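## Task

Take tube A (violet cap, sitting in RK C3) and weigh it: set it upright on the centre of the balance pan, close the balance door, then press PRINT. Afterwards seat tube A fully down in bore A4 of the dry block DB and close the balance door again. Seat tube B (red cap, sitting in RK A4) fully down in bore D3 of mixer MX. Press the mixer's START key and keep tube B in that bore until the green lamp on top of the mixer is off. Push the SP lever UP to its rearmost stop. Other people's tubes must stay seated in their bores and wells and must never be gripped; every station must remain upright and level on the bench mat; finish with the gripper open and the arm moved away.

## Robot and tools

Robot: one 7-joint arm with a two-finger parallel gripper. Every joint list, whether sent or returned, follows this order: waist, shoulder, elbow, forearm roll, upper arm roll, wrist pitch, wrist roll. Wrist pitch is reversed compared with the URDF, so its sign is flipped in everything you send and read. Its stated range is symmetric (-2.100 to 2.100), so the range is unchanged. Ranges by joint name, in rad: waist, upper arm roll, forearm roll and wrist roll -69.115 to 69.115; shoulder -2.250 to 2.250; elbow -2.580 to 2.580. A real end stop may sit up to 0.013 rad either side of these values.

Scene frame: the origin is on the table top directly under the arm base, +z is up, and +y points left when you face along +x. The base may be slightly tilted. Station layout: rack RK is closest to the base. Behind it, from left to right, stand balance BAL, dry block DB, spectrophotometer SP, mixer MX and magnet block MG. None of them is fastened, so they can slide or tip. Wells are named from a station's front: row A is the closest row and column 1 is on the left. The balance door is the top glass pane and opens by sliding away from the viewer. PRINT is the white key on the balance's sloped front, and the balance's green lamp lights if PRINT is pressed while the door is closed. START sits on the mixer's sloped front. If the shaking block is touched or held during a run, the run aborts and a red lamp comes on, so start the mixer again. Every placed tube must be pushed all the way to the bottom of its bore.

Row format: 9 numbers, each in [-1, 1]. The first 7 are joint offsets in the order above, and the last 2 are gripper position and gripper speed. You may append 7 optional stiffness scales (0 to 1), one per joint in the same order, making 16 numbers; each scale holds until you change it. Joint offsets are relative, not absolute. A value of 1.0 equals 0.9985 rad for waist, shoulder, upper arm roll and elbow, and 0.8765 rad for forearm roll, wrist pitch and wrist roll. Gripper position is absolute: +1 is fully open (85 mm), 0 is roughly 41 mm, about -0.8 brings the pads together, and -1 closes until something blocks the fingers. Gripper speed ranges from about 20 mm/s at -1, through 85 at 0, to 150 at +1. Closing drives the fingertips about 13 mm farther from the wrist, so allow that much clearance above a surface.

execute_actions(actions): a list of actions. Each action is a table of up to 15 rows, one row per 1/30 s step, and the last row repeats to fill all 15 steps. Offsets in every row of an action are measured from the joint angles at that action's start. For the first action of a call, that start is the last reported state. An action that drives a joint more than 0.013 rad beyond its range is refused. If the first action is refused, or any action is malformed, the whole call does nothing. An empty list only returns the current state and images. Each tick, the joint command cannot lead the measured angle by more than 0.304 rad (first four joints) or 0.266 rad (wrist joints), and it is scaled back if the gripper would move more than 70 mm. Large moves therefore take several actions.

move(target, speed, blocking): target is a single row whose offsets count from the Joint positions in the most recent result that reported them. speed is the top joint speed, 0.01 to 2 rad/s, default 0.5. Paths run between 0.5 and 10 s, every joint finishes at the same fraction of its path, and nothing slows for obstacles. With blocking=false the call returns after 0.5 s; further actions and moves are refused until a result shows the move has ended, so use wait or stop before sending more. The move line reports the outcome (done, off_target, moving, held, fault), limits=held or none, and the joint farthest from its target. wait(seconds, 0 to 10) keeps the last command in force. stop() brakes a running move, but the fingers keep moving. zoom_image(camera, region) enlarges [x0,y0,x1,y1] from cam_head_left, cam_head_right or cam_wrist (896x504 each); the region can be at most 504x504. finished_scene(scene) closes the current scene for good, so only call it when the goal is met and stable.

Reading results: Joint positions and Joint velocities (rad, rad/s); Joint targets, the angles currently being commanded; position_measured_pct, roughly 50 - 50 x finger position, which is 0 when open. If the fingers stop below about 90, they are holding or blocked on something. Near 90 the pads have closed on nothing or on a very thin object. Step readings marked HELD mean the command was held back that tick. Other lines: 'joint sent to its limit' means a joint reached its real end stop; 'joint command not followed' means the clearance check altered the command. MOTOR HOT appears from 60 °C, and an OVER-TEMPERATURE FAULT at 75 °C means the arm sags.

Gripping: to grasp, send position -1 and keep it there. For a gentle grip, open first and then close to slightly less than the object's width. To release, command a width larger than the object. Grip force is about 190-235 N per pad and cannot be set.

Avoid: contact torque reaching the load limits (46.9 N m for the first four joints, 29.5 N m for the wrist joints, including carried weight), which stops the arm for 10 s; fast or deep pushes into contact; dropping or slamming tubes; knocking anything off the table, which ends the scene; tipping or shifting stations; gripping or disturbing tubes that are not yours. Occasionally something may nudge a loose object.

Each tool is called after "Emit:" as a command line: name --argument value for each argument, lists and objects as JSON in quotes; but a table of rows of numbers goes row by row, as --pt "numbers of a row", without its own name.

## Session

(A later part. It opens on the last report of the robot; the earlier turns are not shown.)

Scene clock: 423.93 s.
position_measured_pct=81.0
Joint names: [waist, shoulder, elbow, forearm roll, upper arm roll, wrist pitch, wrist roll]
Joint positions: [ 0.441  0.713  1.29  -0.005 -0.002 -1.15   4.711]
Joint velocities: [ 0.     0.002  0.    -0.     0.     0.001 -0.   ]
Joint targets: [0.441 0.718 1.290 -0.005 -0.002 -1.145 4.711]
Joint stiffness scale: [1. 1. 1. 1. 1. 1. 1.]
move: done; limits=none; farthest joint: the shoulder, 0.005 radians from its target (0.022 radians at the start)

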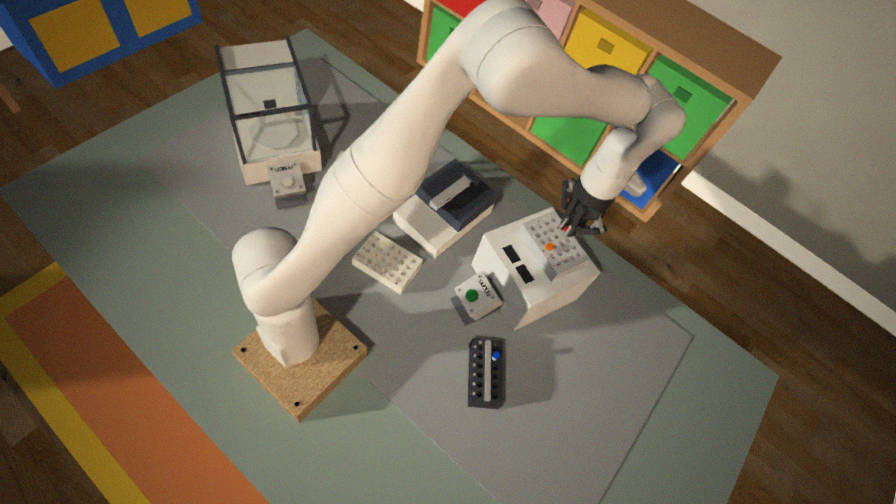

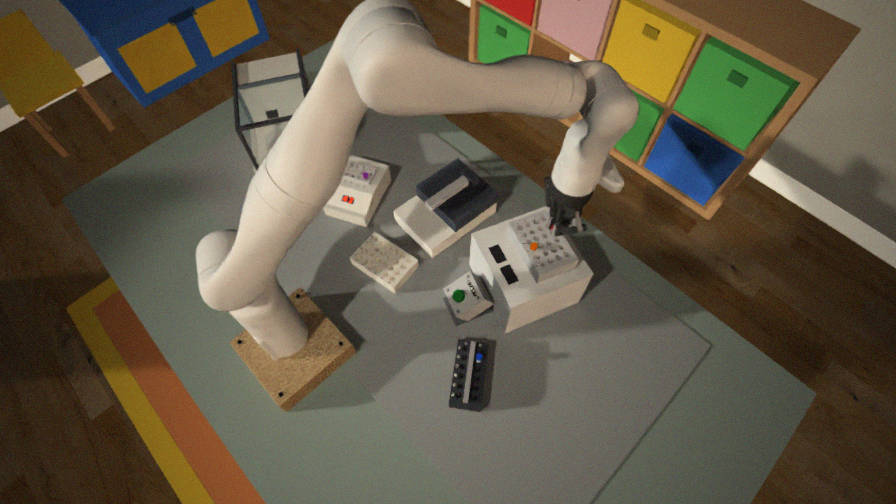

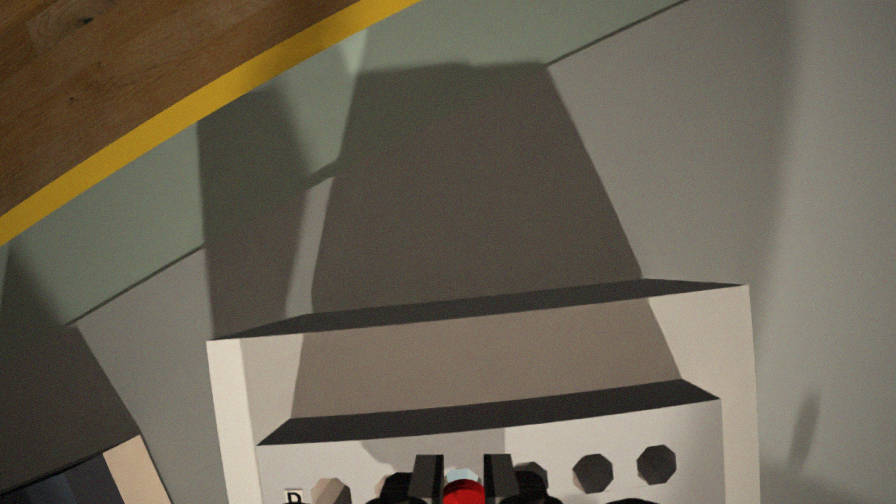

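Emit:
move --target '[0,0,0,0,0,0,0,-0.3,0]'

Emit:
move --target '[0,-0.036,0,0,0,-0.028,0,-0.3,0]' --speed 0.1

Emit:
move --target '[0,0,0,0,0,0,0,-1,1]'

Emit:
move --target '[0,0.032,0,0,0,0,0,-1,1]' --speed 0.04

Scene clock: 429.93 s.
position_measured_pct=65.1
Joint names: [waist, shoulder, elbow, forearm roll, upper arm roll, wrist pitch, wrist roll]
Joint positions: [ 0.441  0.713  1.29  -0.005 -0.002 -1.15   4.711]
Joint velocities: [ 0.001  0.001 -0.     0.    -0.    -0.     0.   ]
Joint targets: [0.441 0.713 1.290 -0.005 -0.002 -1.150 4.711]
Joint stiffness scale: [1. 1. 1. 1. 1. 1. 1.]
move: done; limits=none; farthest joint: the waist, 0.000 radians from its target (0.000 radians at the start)

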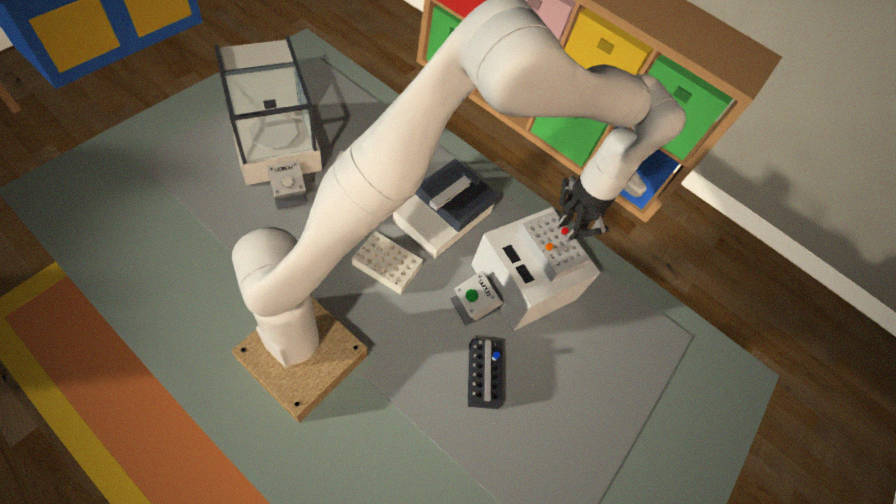

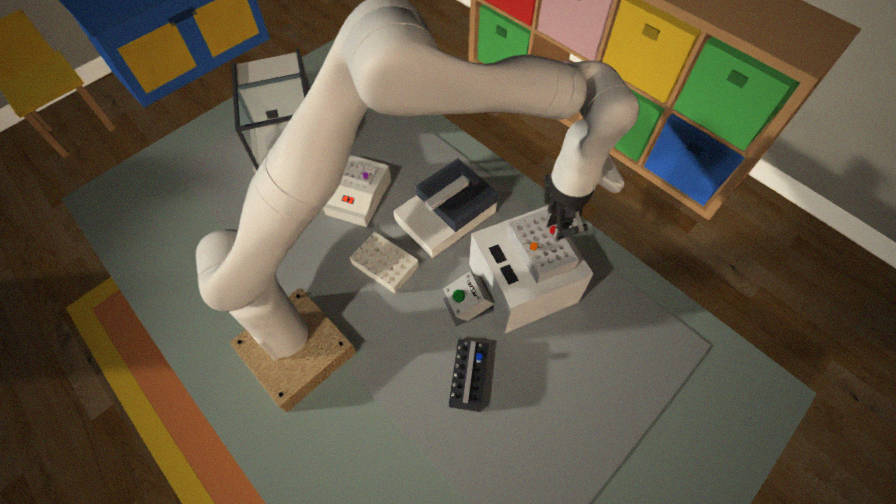

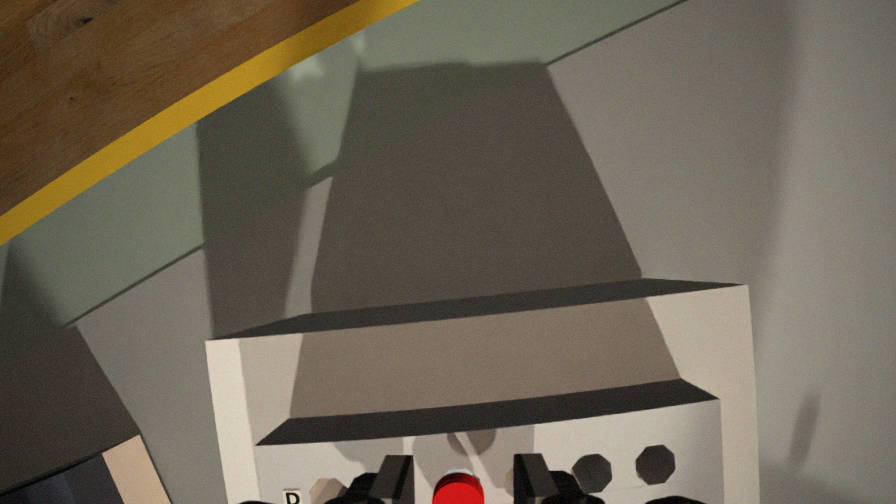

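Scene clock: 430.80 s.
position_measured_pct=65.1
Joint names: [waist, shoulder, elbow, forearm roll, upper arm roll, wrist pitch, wrist roll]
Joint positions: [ 0.441  0.679  1.29  -0.005 -0.002 -1.169  4.711]
Joint velocities: [ 0.    -0.003 -0.    -0.     0.001  0.    -0.   ]
Joint targets: [0.441 0.677 1.290 -0.005 -0.002 -1.174 4.711]
Joint stiffness scale: [1. 1. 1. 1. 1. 1. 1.]
move: done; limits=none; farthest joint: the wrist pitch, 0.006 radians from its target (0.025 radians at the start)

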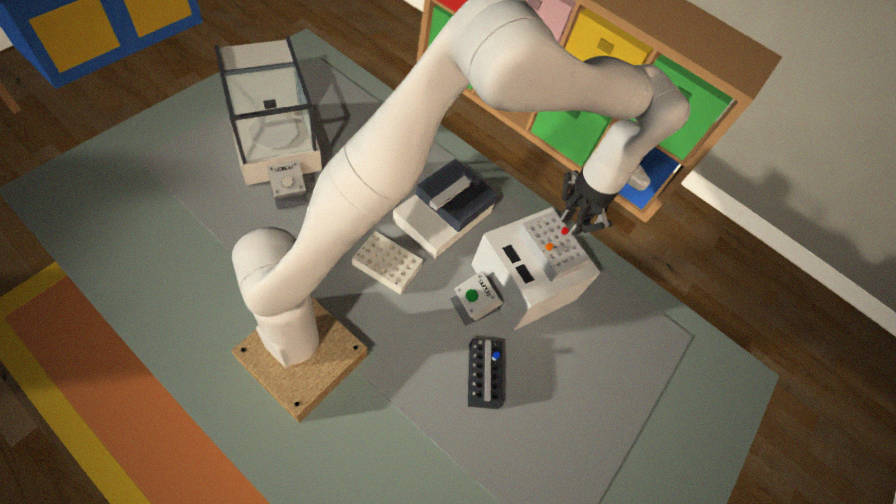

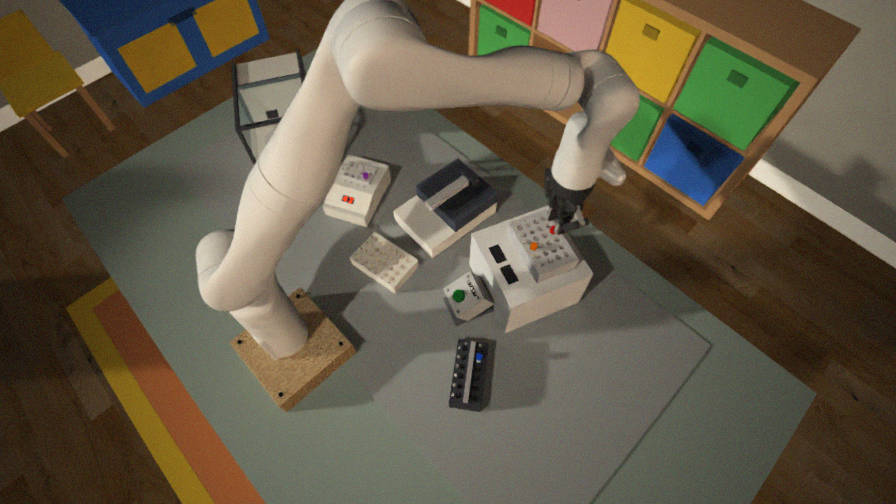

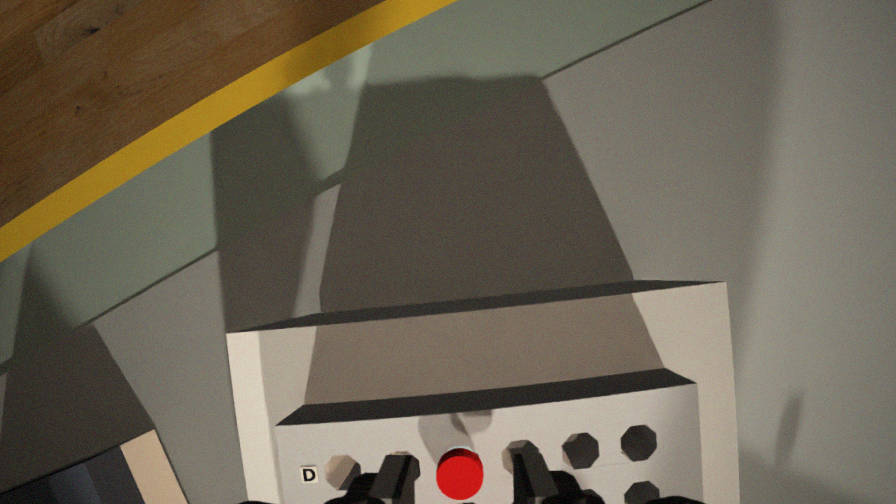

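Scene clock: 431.30 s.
position_measured_pct=91.7
Joint names: [waist, shoulder, elbow, forearm roll, upper arm roll, wrist pitch, wrist roll]
Joint positions: [ 0.441  0.679  1.29  -0.005 -0.002 -1.169  4.711]
Joint velocities: [-0.001 -0.    -0.    -0.    -0.     0.001  0.001]
Joint targets: [0.441 0.679 1.290 -0.005 -0.002 -1.169 4.711]
Joint stiffness scale: [1. 1. 1. 1. 1. 1. 1.]
move: done; limits=none; farthest joint: the waist, 0.000 radians from its target (0.000 radians at the start)

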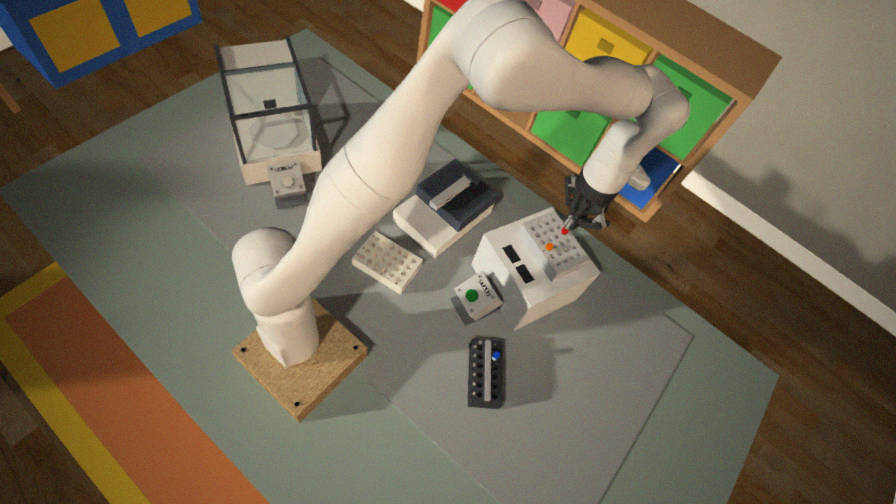

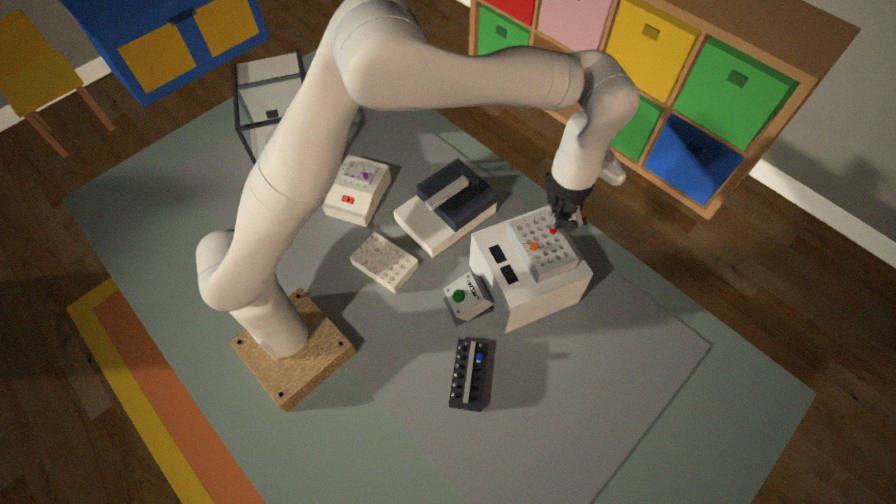

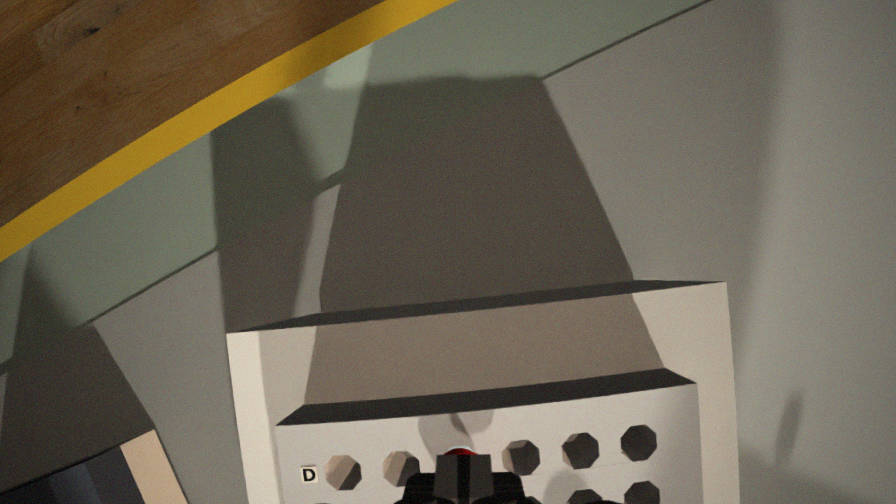

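Scene clock: 432.33 s.
position_measured_pct=91.7
Joint names: [waist, shoulder, elbow, forearm roll, upper arm roll, wrist pitch, wrist roll]
Joint positions: [ 0.441  0.703  1.29  -0.005 -0.002 -1.169  4.711]
Joint velocities: [ 0.001  0.002  0.    -0.     0.     0.001 -0.   ]
Joint targets: [0.441 0.711 1.290 -0.005 -0.002 -1.169 4.711]
Joint stiffness scale: [1. 1. 1. 1. 1. 1. 1.]
move: done; limits=none; farthest joint: the shoulder, 0.008 radians from its target (0.032 radians at the start)

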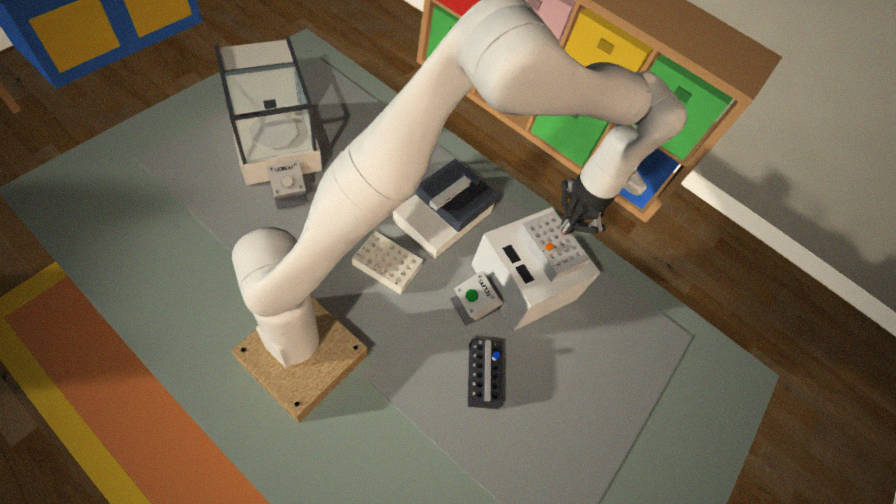

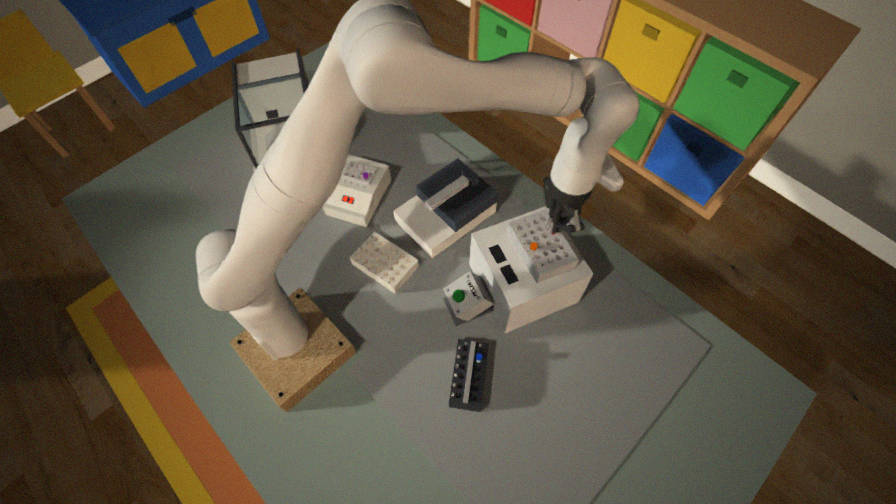

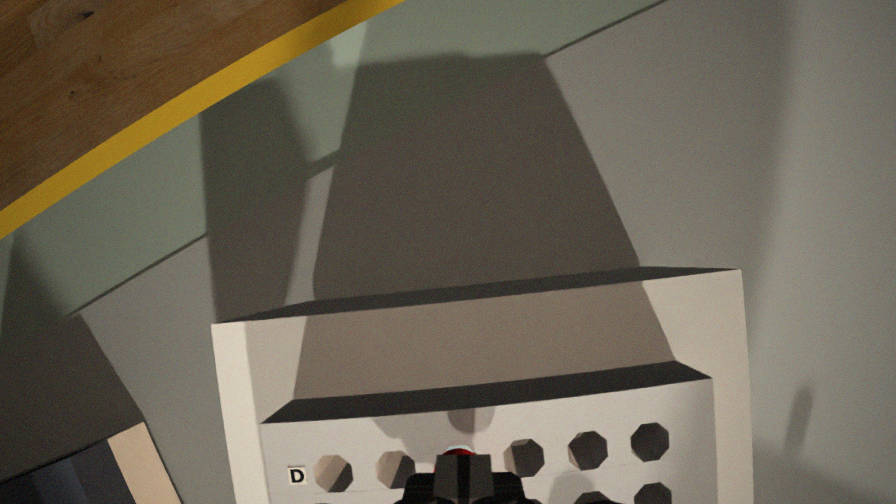

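Emit:
move --target '[0,0.02,0,0,0,0,0,-1,1]' --speed 0.03

Emit:
move --target '[0,-0.1,0,0,0,-0.08,0,-1,1]' --speed 0.3

Emit:
move --target '[0.052,-0.423,0.611,0,0,0.204,0,-1,1]' --speed 0.7

Scene clock: 439.43 s.
position_measured_pct=91.7
Joint names: [waist, shoulder, elbow, forearm roll, upper arm roll, wrist pitch, wrist roll]
Joint positions: [ 0.441  0.706  1.287 -0.005 -0.002 -1.169  4.711]
Joint velocities: [-0.001  0.     0.    -0.     0.001 -0.    -0.   ]
Joint targets: [0.441 0.723 1.290 -0.005 -0.002 -1.169 4.711]
Joint stiffness scale: [1. 1. 1. 1. 1. 1. 1.]
move: off_target; limits=none; farthest joint: the shoulder, 0.017 radians from its target (0.020 radians at the start)

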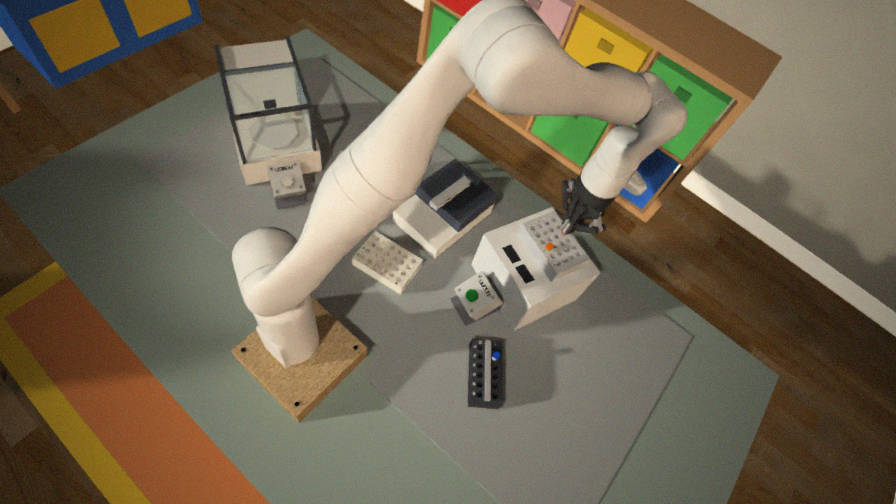

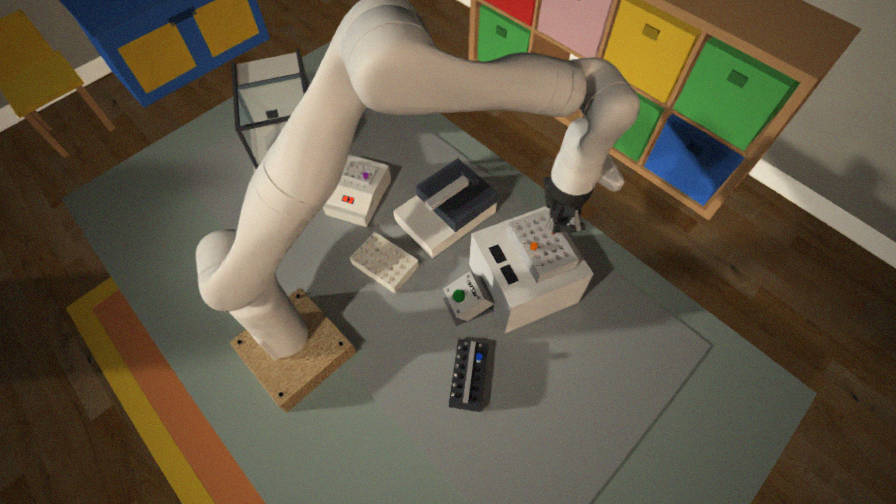

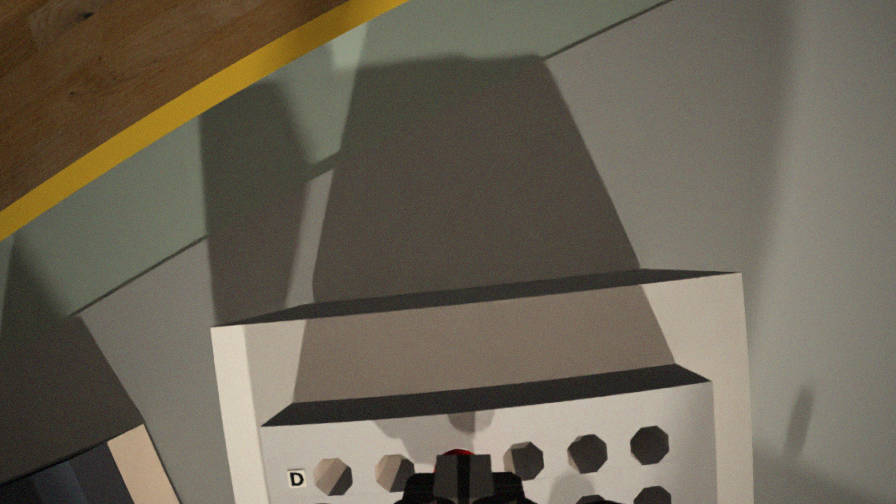

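Scene clock: 440.37 s.
position_measured_pct=91.7
Joint names: [waist, shoulder, elbow, forearm roll, upper arm roll, wrist pitch, wrist roll]
Joint positions: [ 0.441  0.609  1.286 -0.005 -0.002 -1.234  4.711]
Joint velocities: [-0.    -0.002  0.     0.    -0.     0.     0.   ]
Joint targets: [0.441 0.606 1.287 -0.005 -0.002 -1.239 4.711]
Joint stiffness scale: [1. 1. 1. 1. 1. 1. 1.]
move: done; limits=none; farthest joint: the wrist pitch, 0.005 radians from its target (0.070 radians at the start)

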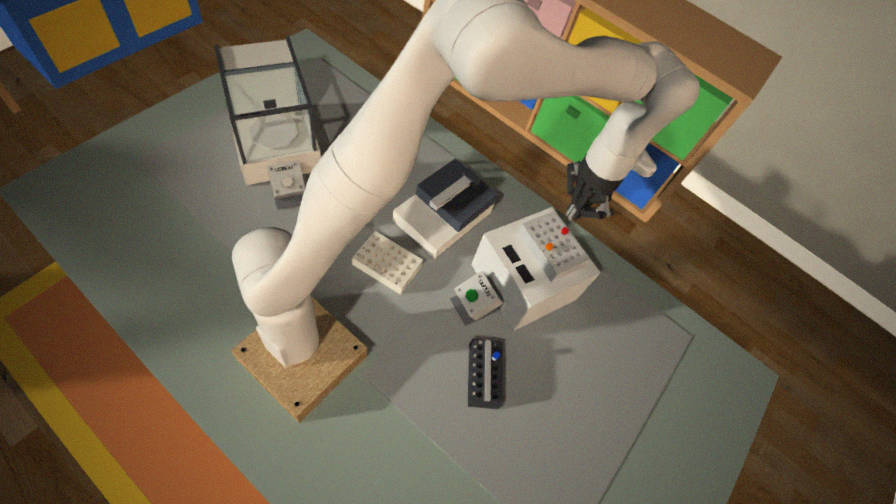

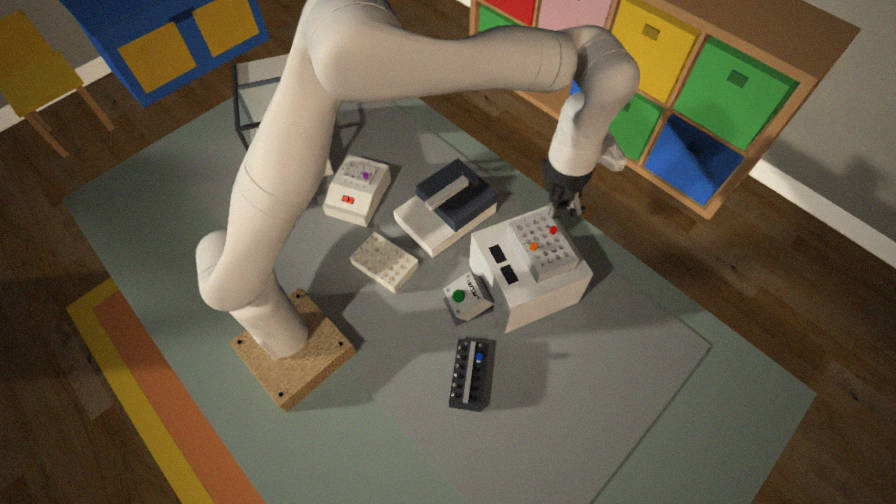

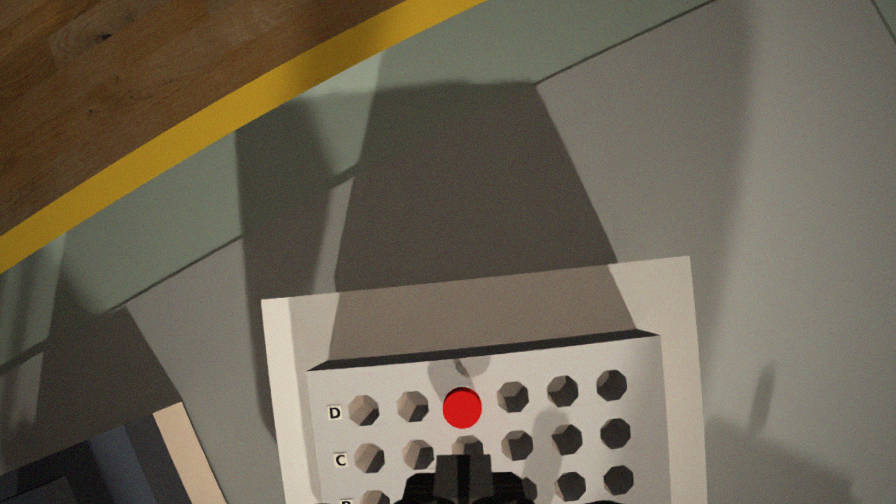

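Scene clock: 441.93 s.
position_measured_pct=91.7
Joint names: [waist, shoulder, elbow, forearm roll, upper arm roll, wrist pitch, wrist roll]
Joint positions: [ 0.491  0.189  1.892 -0.005 -0.002 -1.06   4.711]
Joint velocities: [-0.001 -0.002  0.    -0.001  0.     0.    -0.   ]
Joint targets: [0.493 0.186 1.897 -0.005 -0.002 -1.055 4.711]
Joint stiffness scale: [1. 1. 1. 1. 1. 1. 1.]
move: done; limits=none; farthest joint: the elbow, 0.005 radians from its target (0.610 radians at the start)

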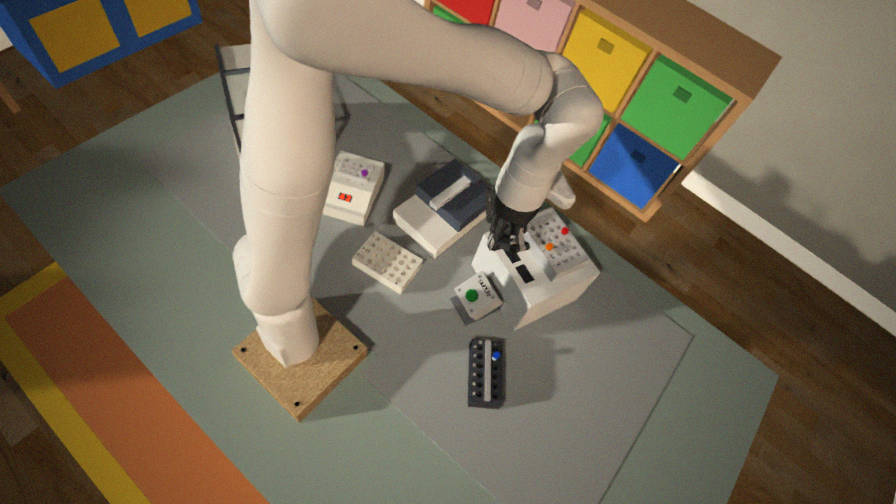

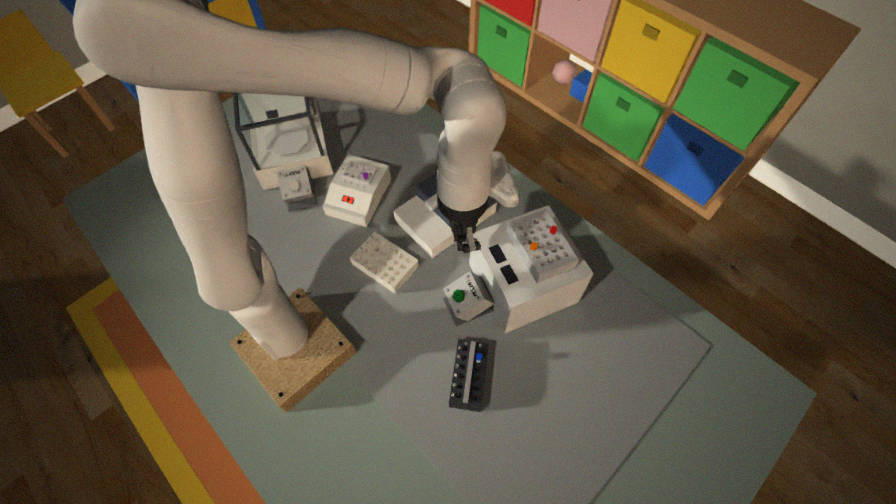

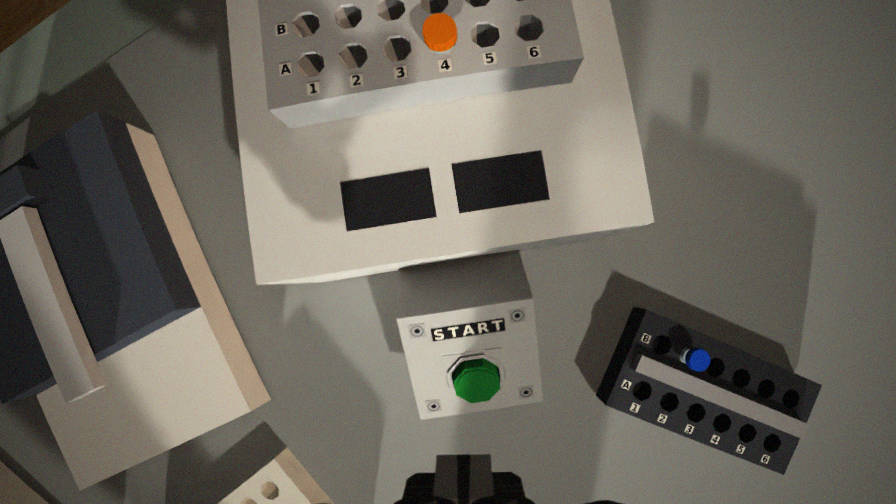

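Emit:
execute_actions --actions '[]'

Scene clock: 458.13 s.
position_measured_pct=91.7
Joint names: [waist, shoulder, elbow, forearm roll, upper arm roll, wrist pitch, wrist roll]
Joint positions: [ 0.491  0.188  1.892 -0.005 -0.002 -1.06   4.711]
Joint velocities: [-0.     0.001  0.     0.     0.    -0.     0.   ]
Joint targets: [0.493 0.186 1.897 -0.005 -0.002 -1.055 4.711]
Joint stiffness scale: [1. 1. 1. 1. 1. 1. 1.]

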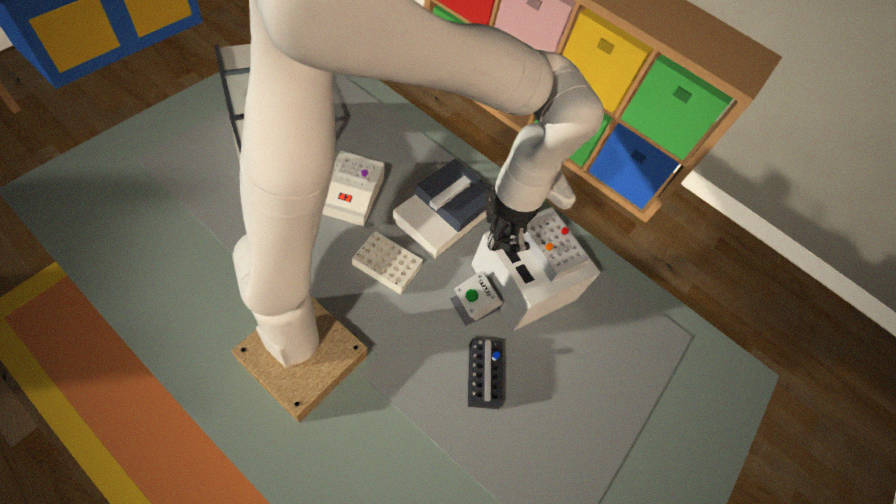

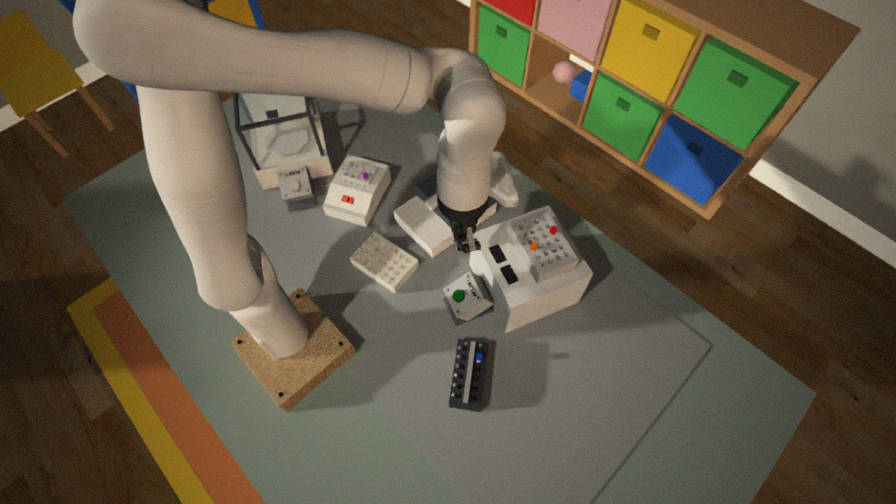

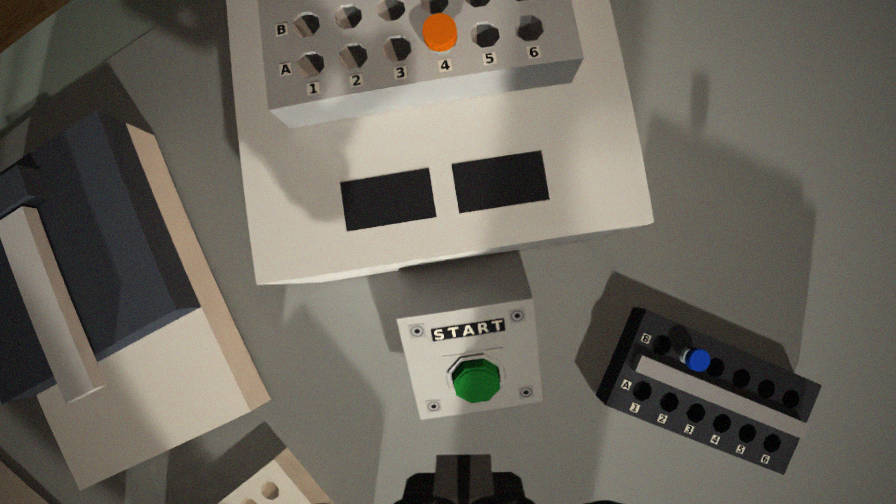

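Emit:
move --target '[0.004,0.275,0.238,0,0,0.58,0,-1,0]' --speed 0.3

Scene clock: 463.90 s.
position_measured_pct=91.7
Joint names: [waist, shoulder, elbow, forearm roll, upper arm roll, wrist pitch, wrist roll]
Joint positions: [ 0.492  0.461  2.124 -0.005 -0.002 -0.557  4.711]
Joint velocities: [ 0.002  0.004  0.001 -0.     0.    -0.001  0.   ]
Joint targets: [0.495 0.463 2.129 -0.005 -0.002 -0.552 4.711]
Joint stiffness scale: [1. 1. 1. 1. 1. 1. 1.]
move: done; limits=none; farthest joint: the wrist pitch, 0.006 radians from its target (0.509 radians at the start)

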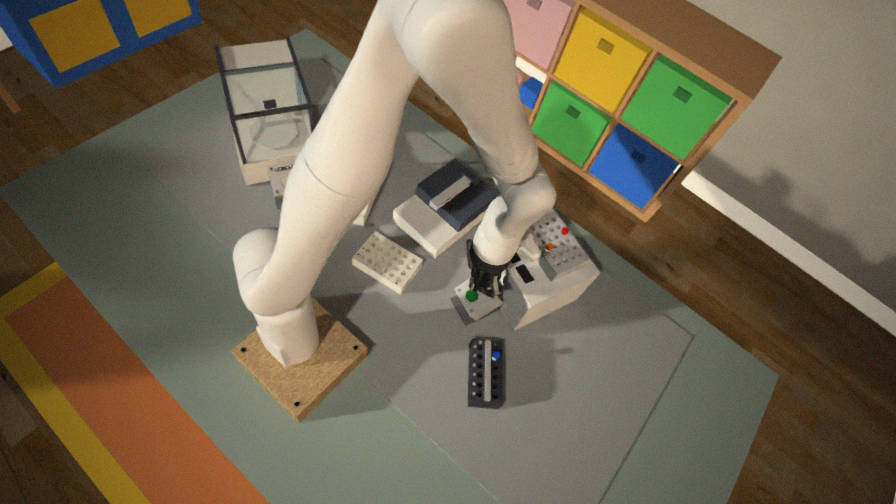

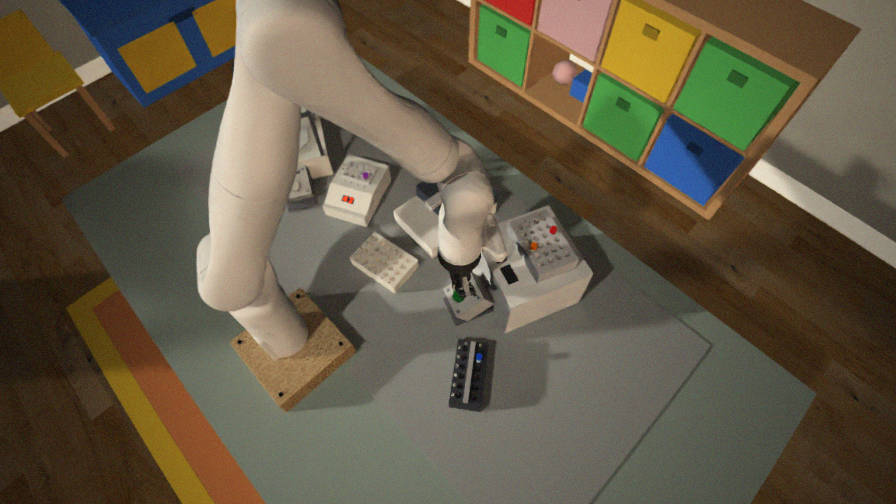

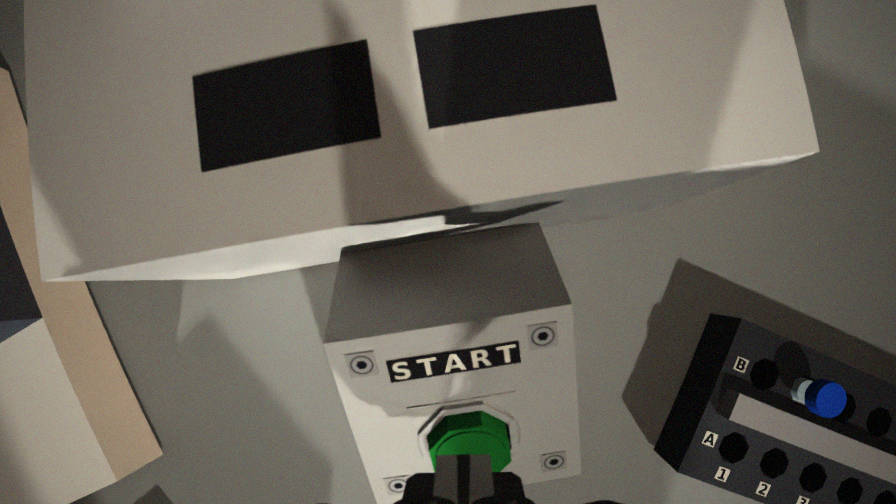

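Emit:
move --target '[0,0.105,0.036,0,0,0.158,0,-1,0]' --speed 0.05

Scene clock: 476.73 s.
position_measured_pct=91.7
Joint names: [waist, shoulder, elbow, forearm roll, upper arm roll, wrist pitch, wrist roll]
Joint positions: [ 0.492  0.547  2.155 -0.005 -0.002 -0.435  4.711]
Joint velocities: [0.    0.001 0.001 0.    0.001 0.001 0.   ]
Joint targets: [0.492 0.566 2.160 -0.005 -0.002 -0.419 4.711]
Joint stiffness scale: [1. 1. 1. 1. 1. 1. 1.]
move: off_target; limits=none; farthest joint: the shoulder, 0.019 radians from its target (0.105 radians at the start)

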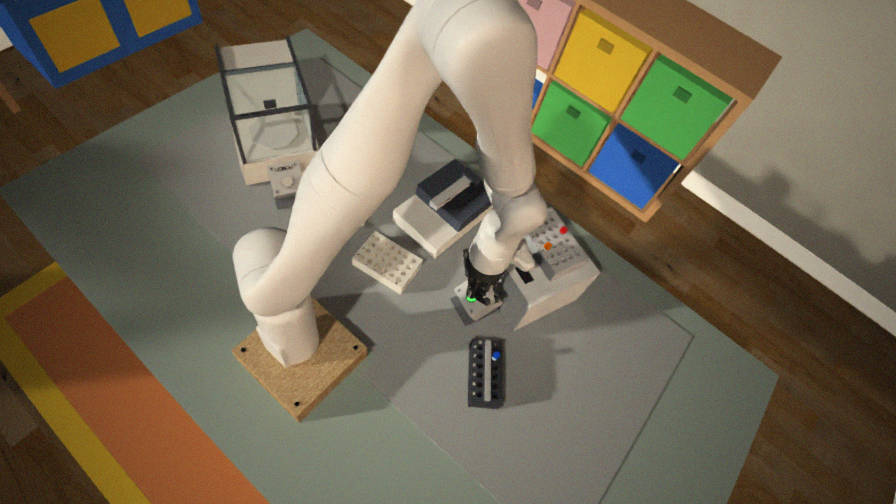

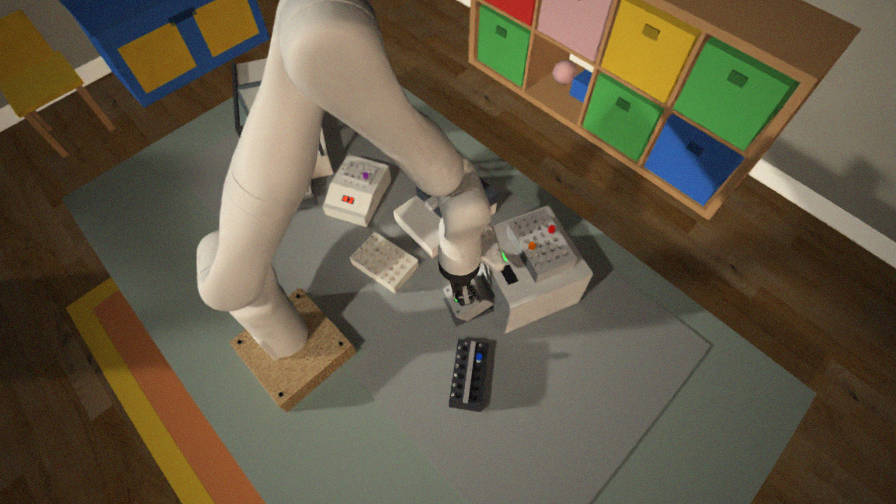

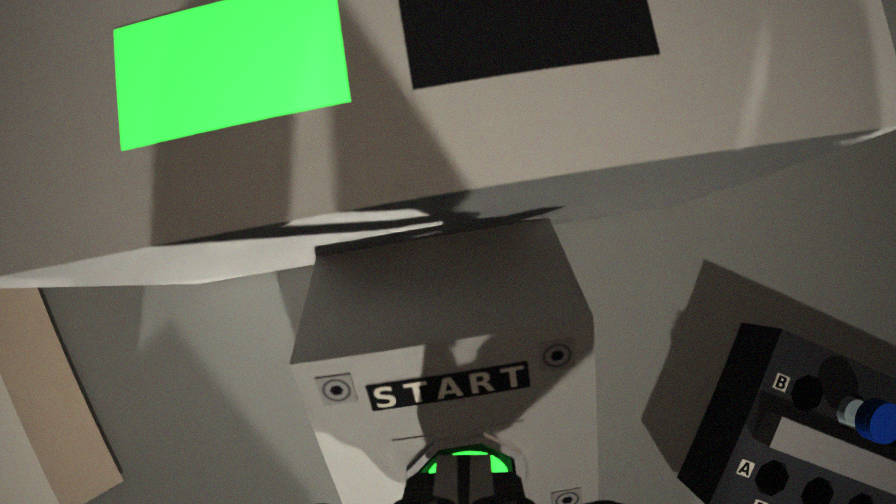

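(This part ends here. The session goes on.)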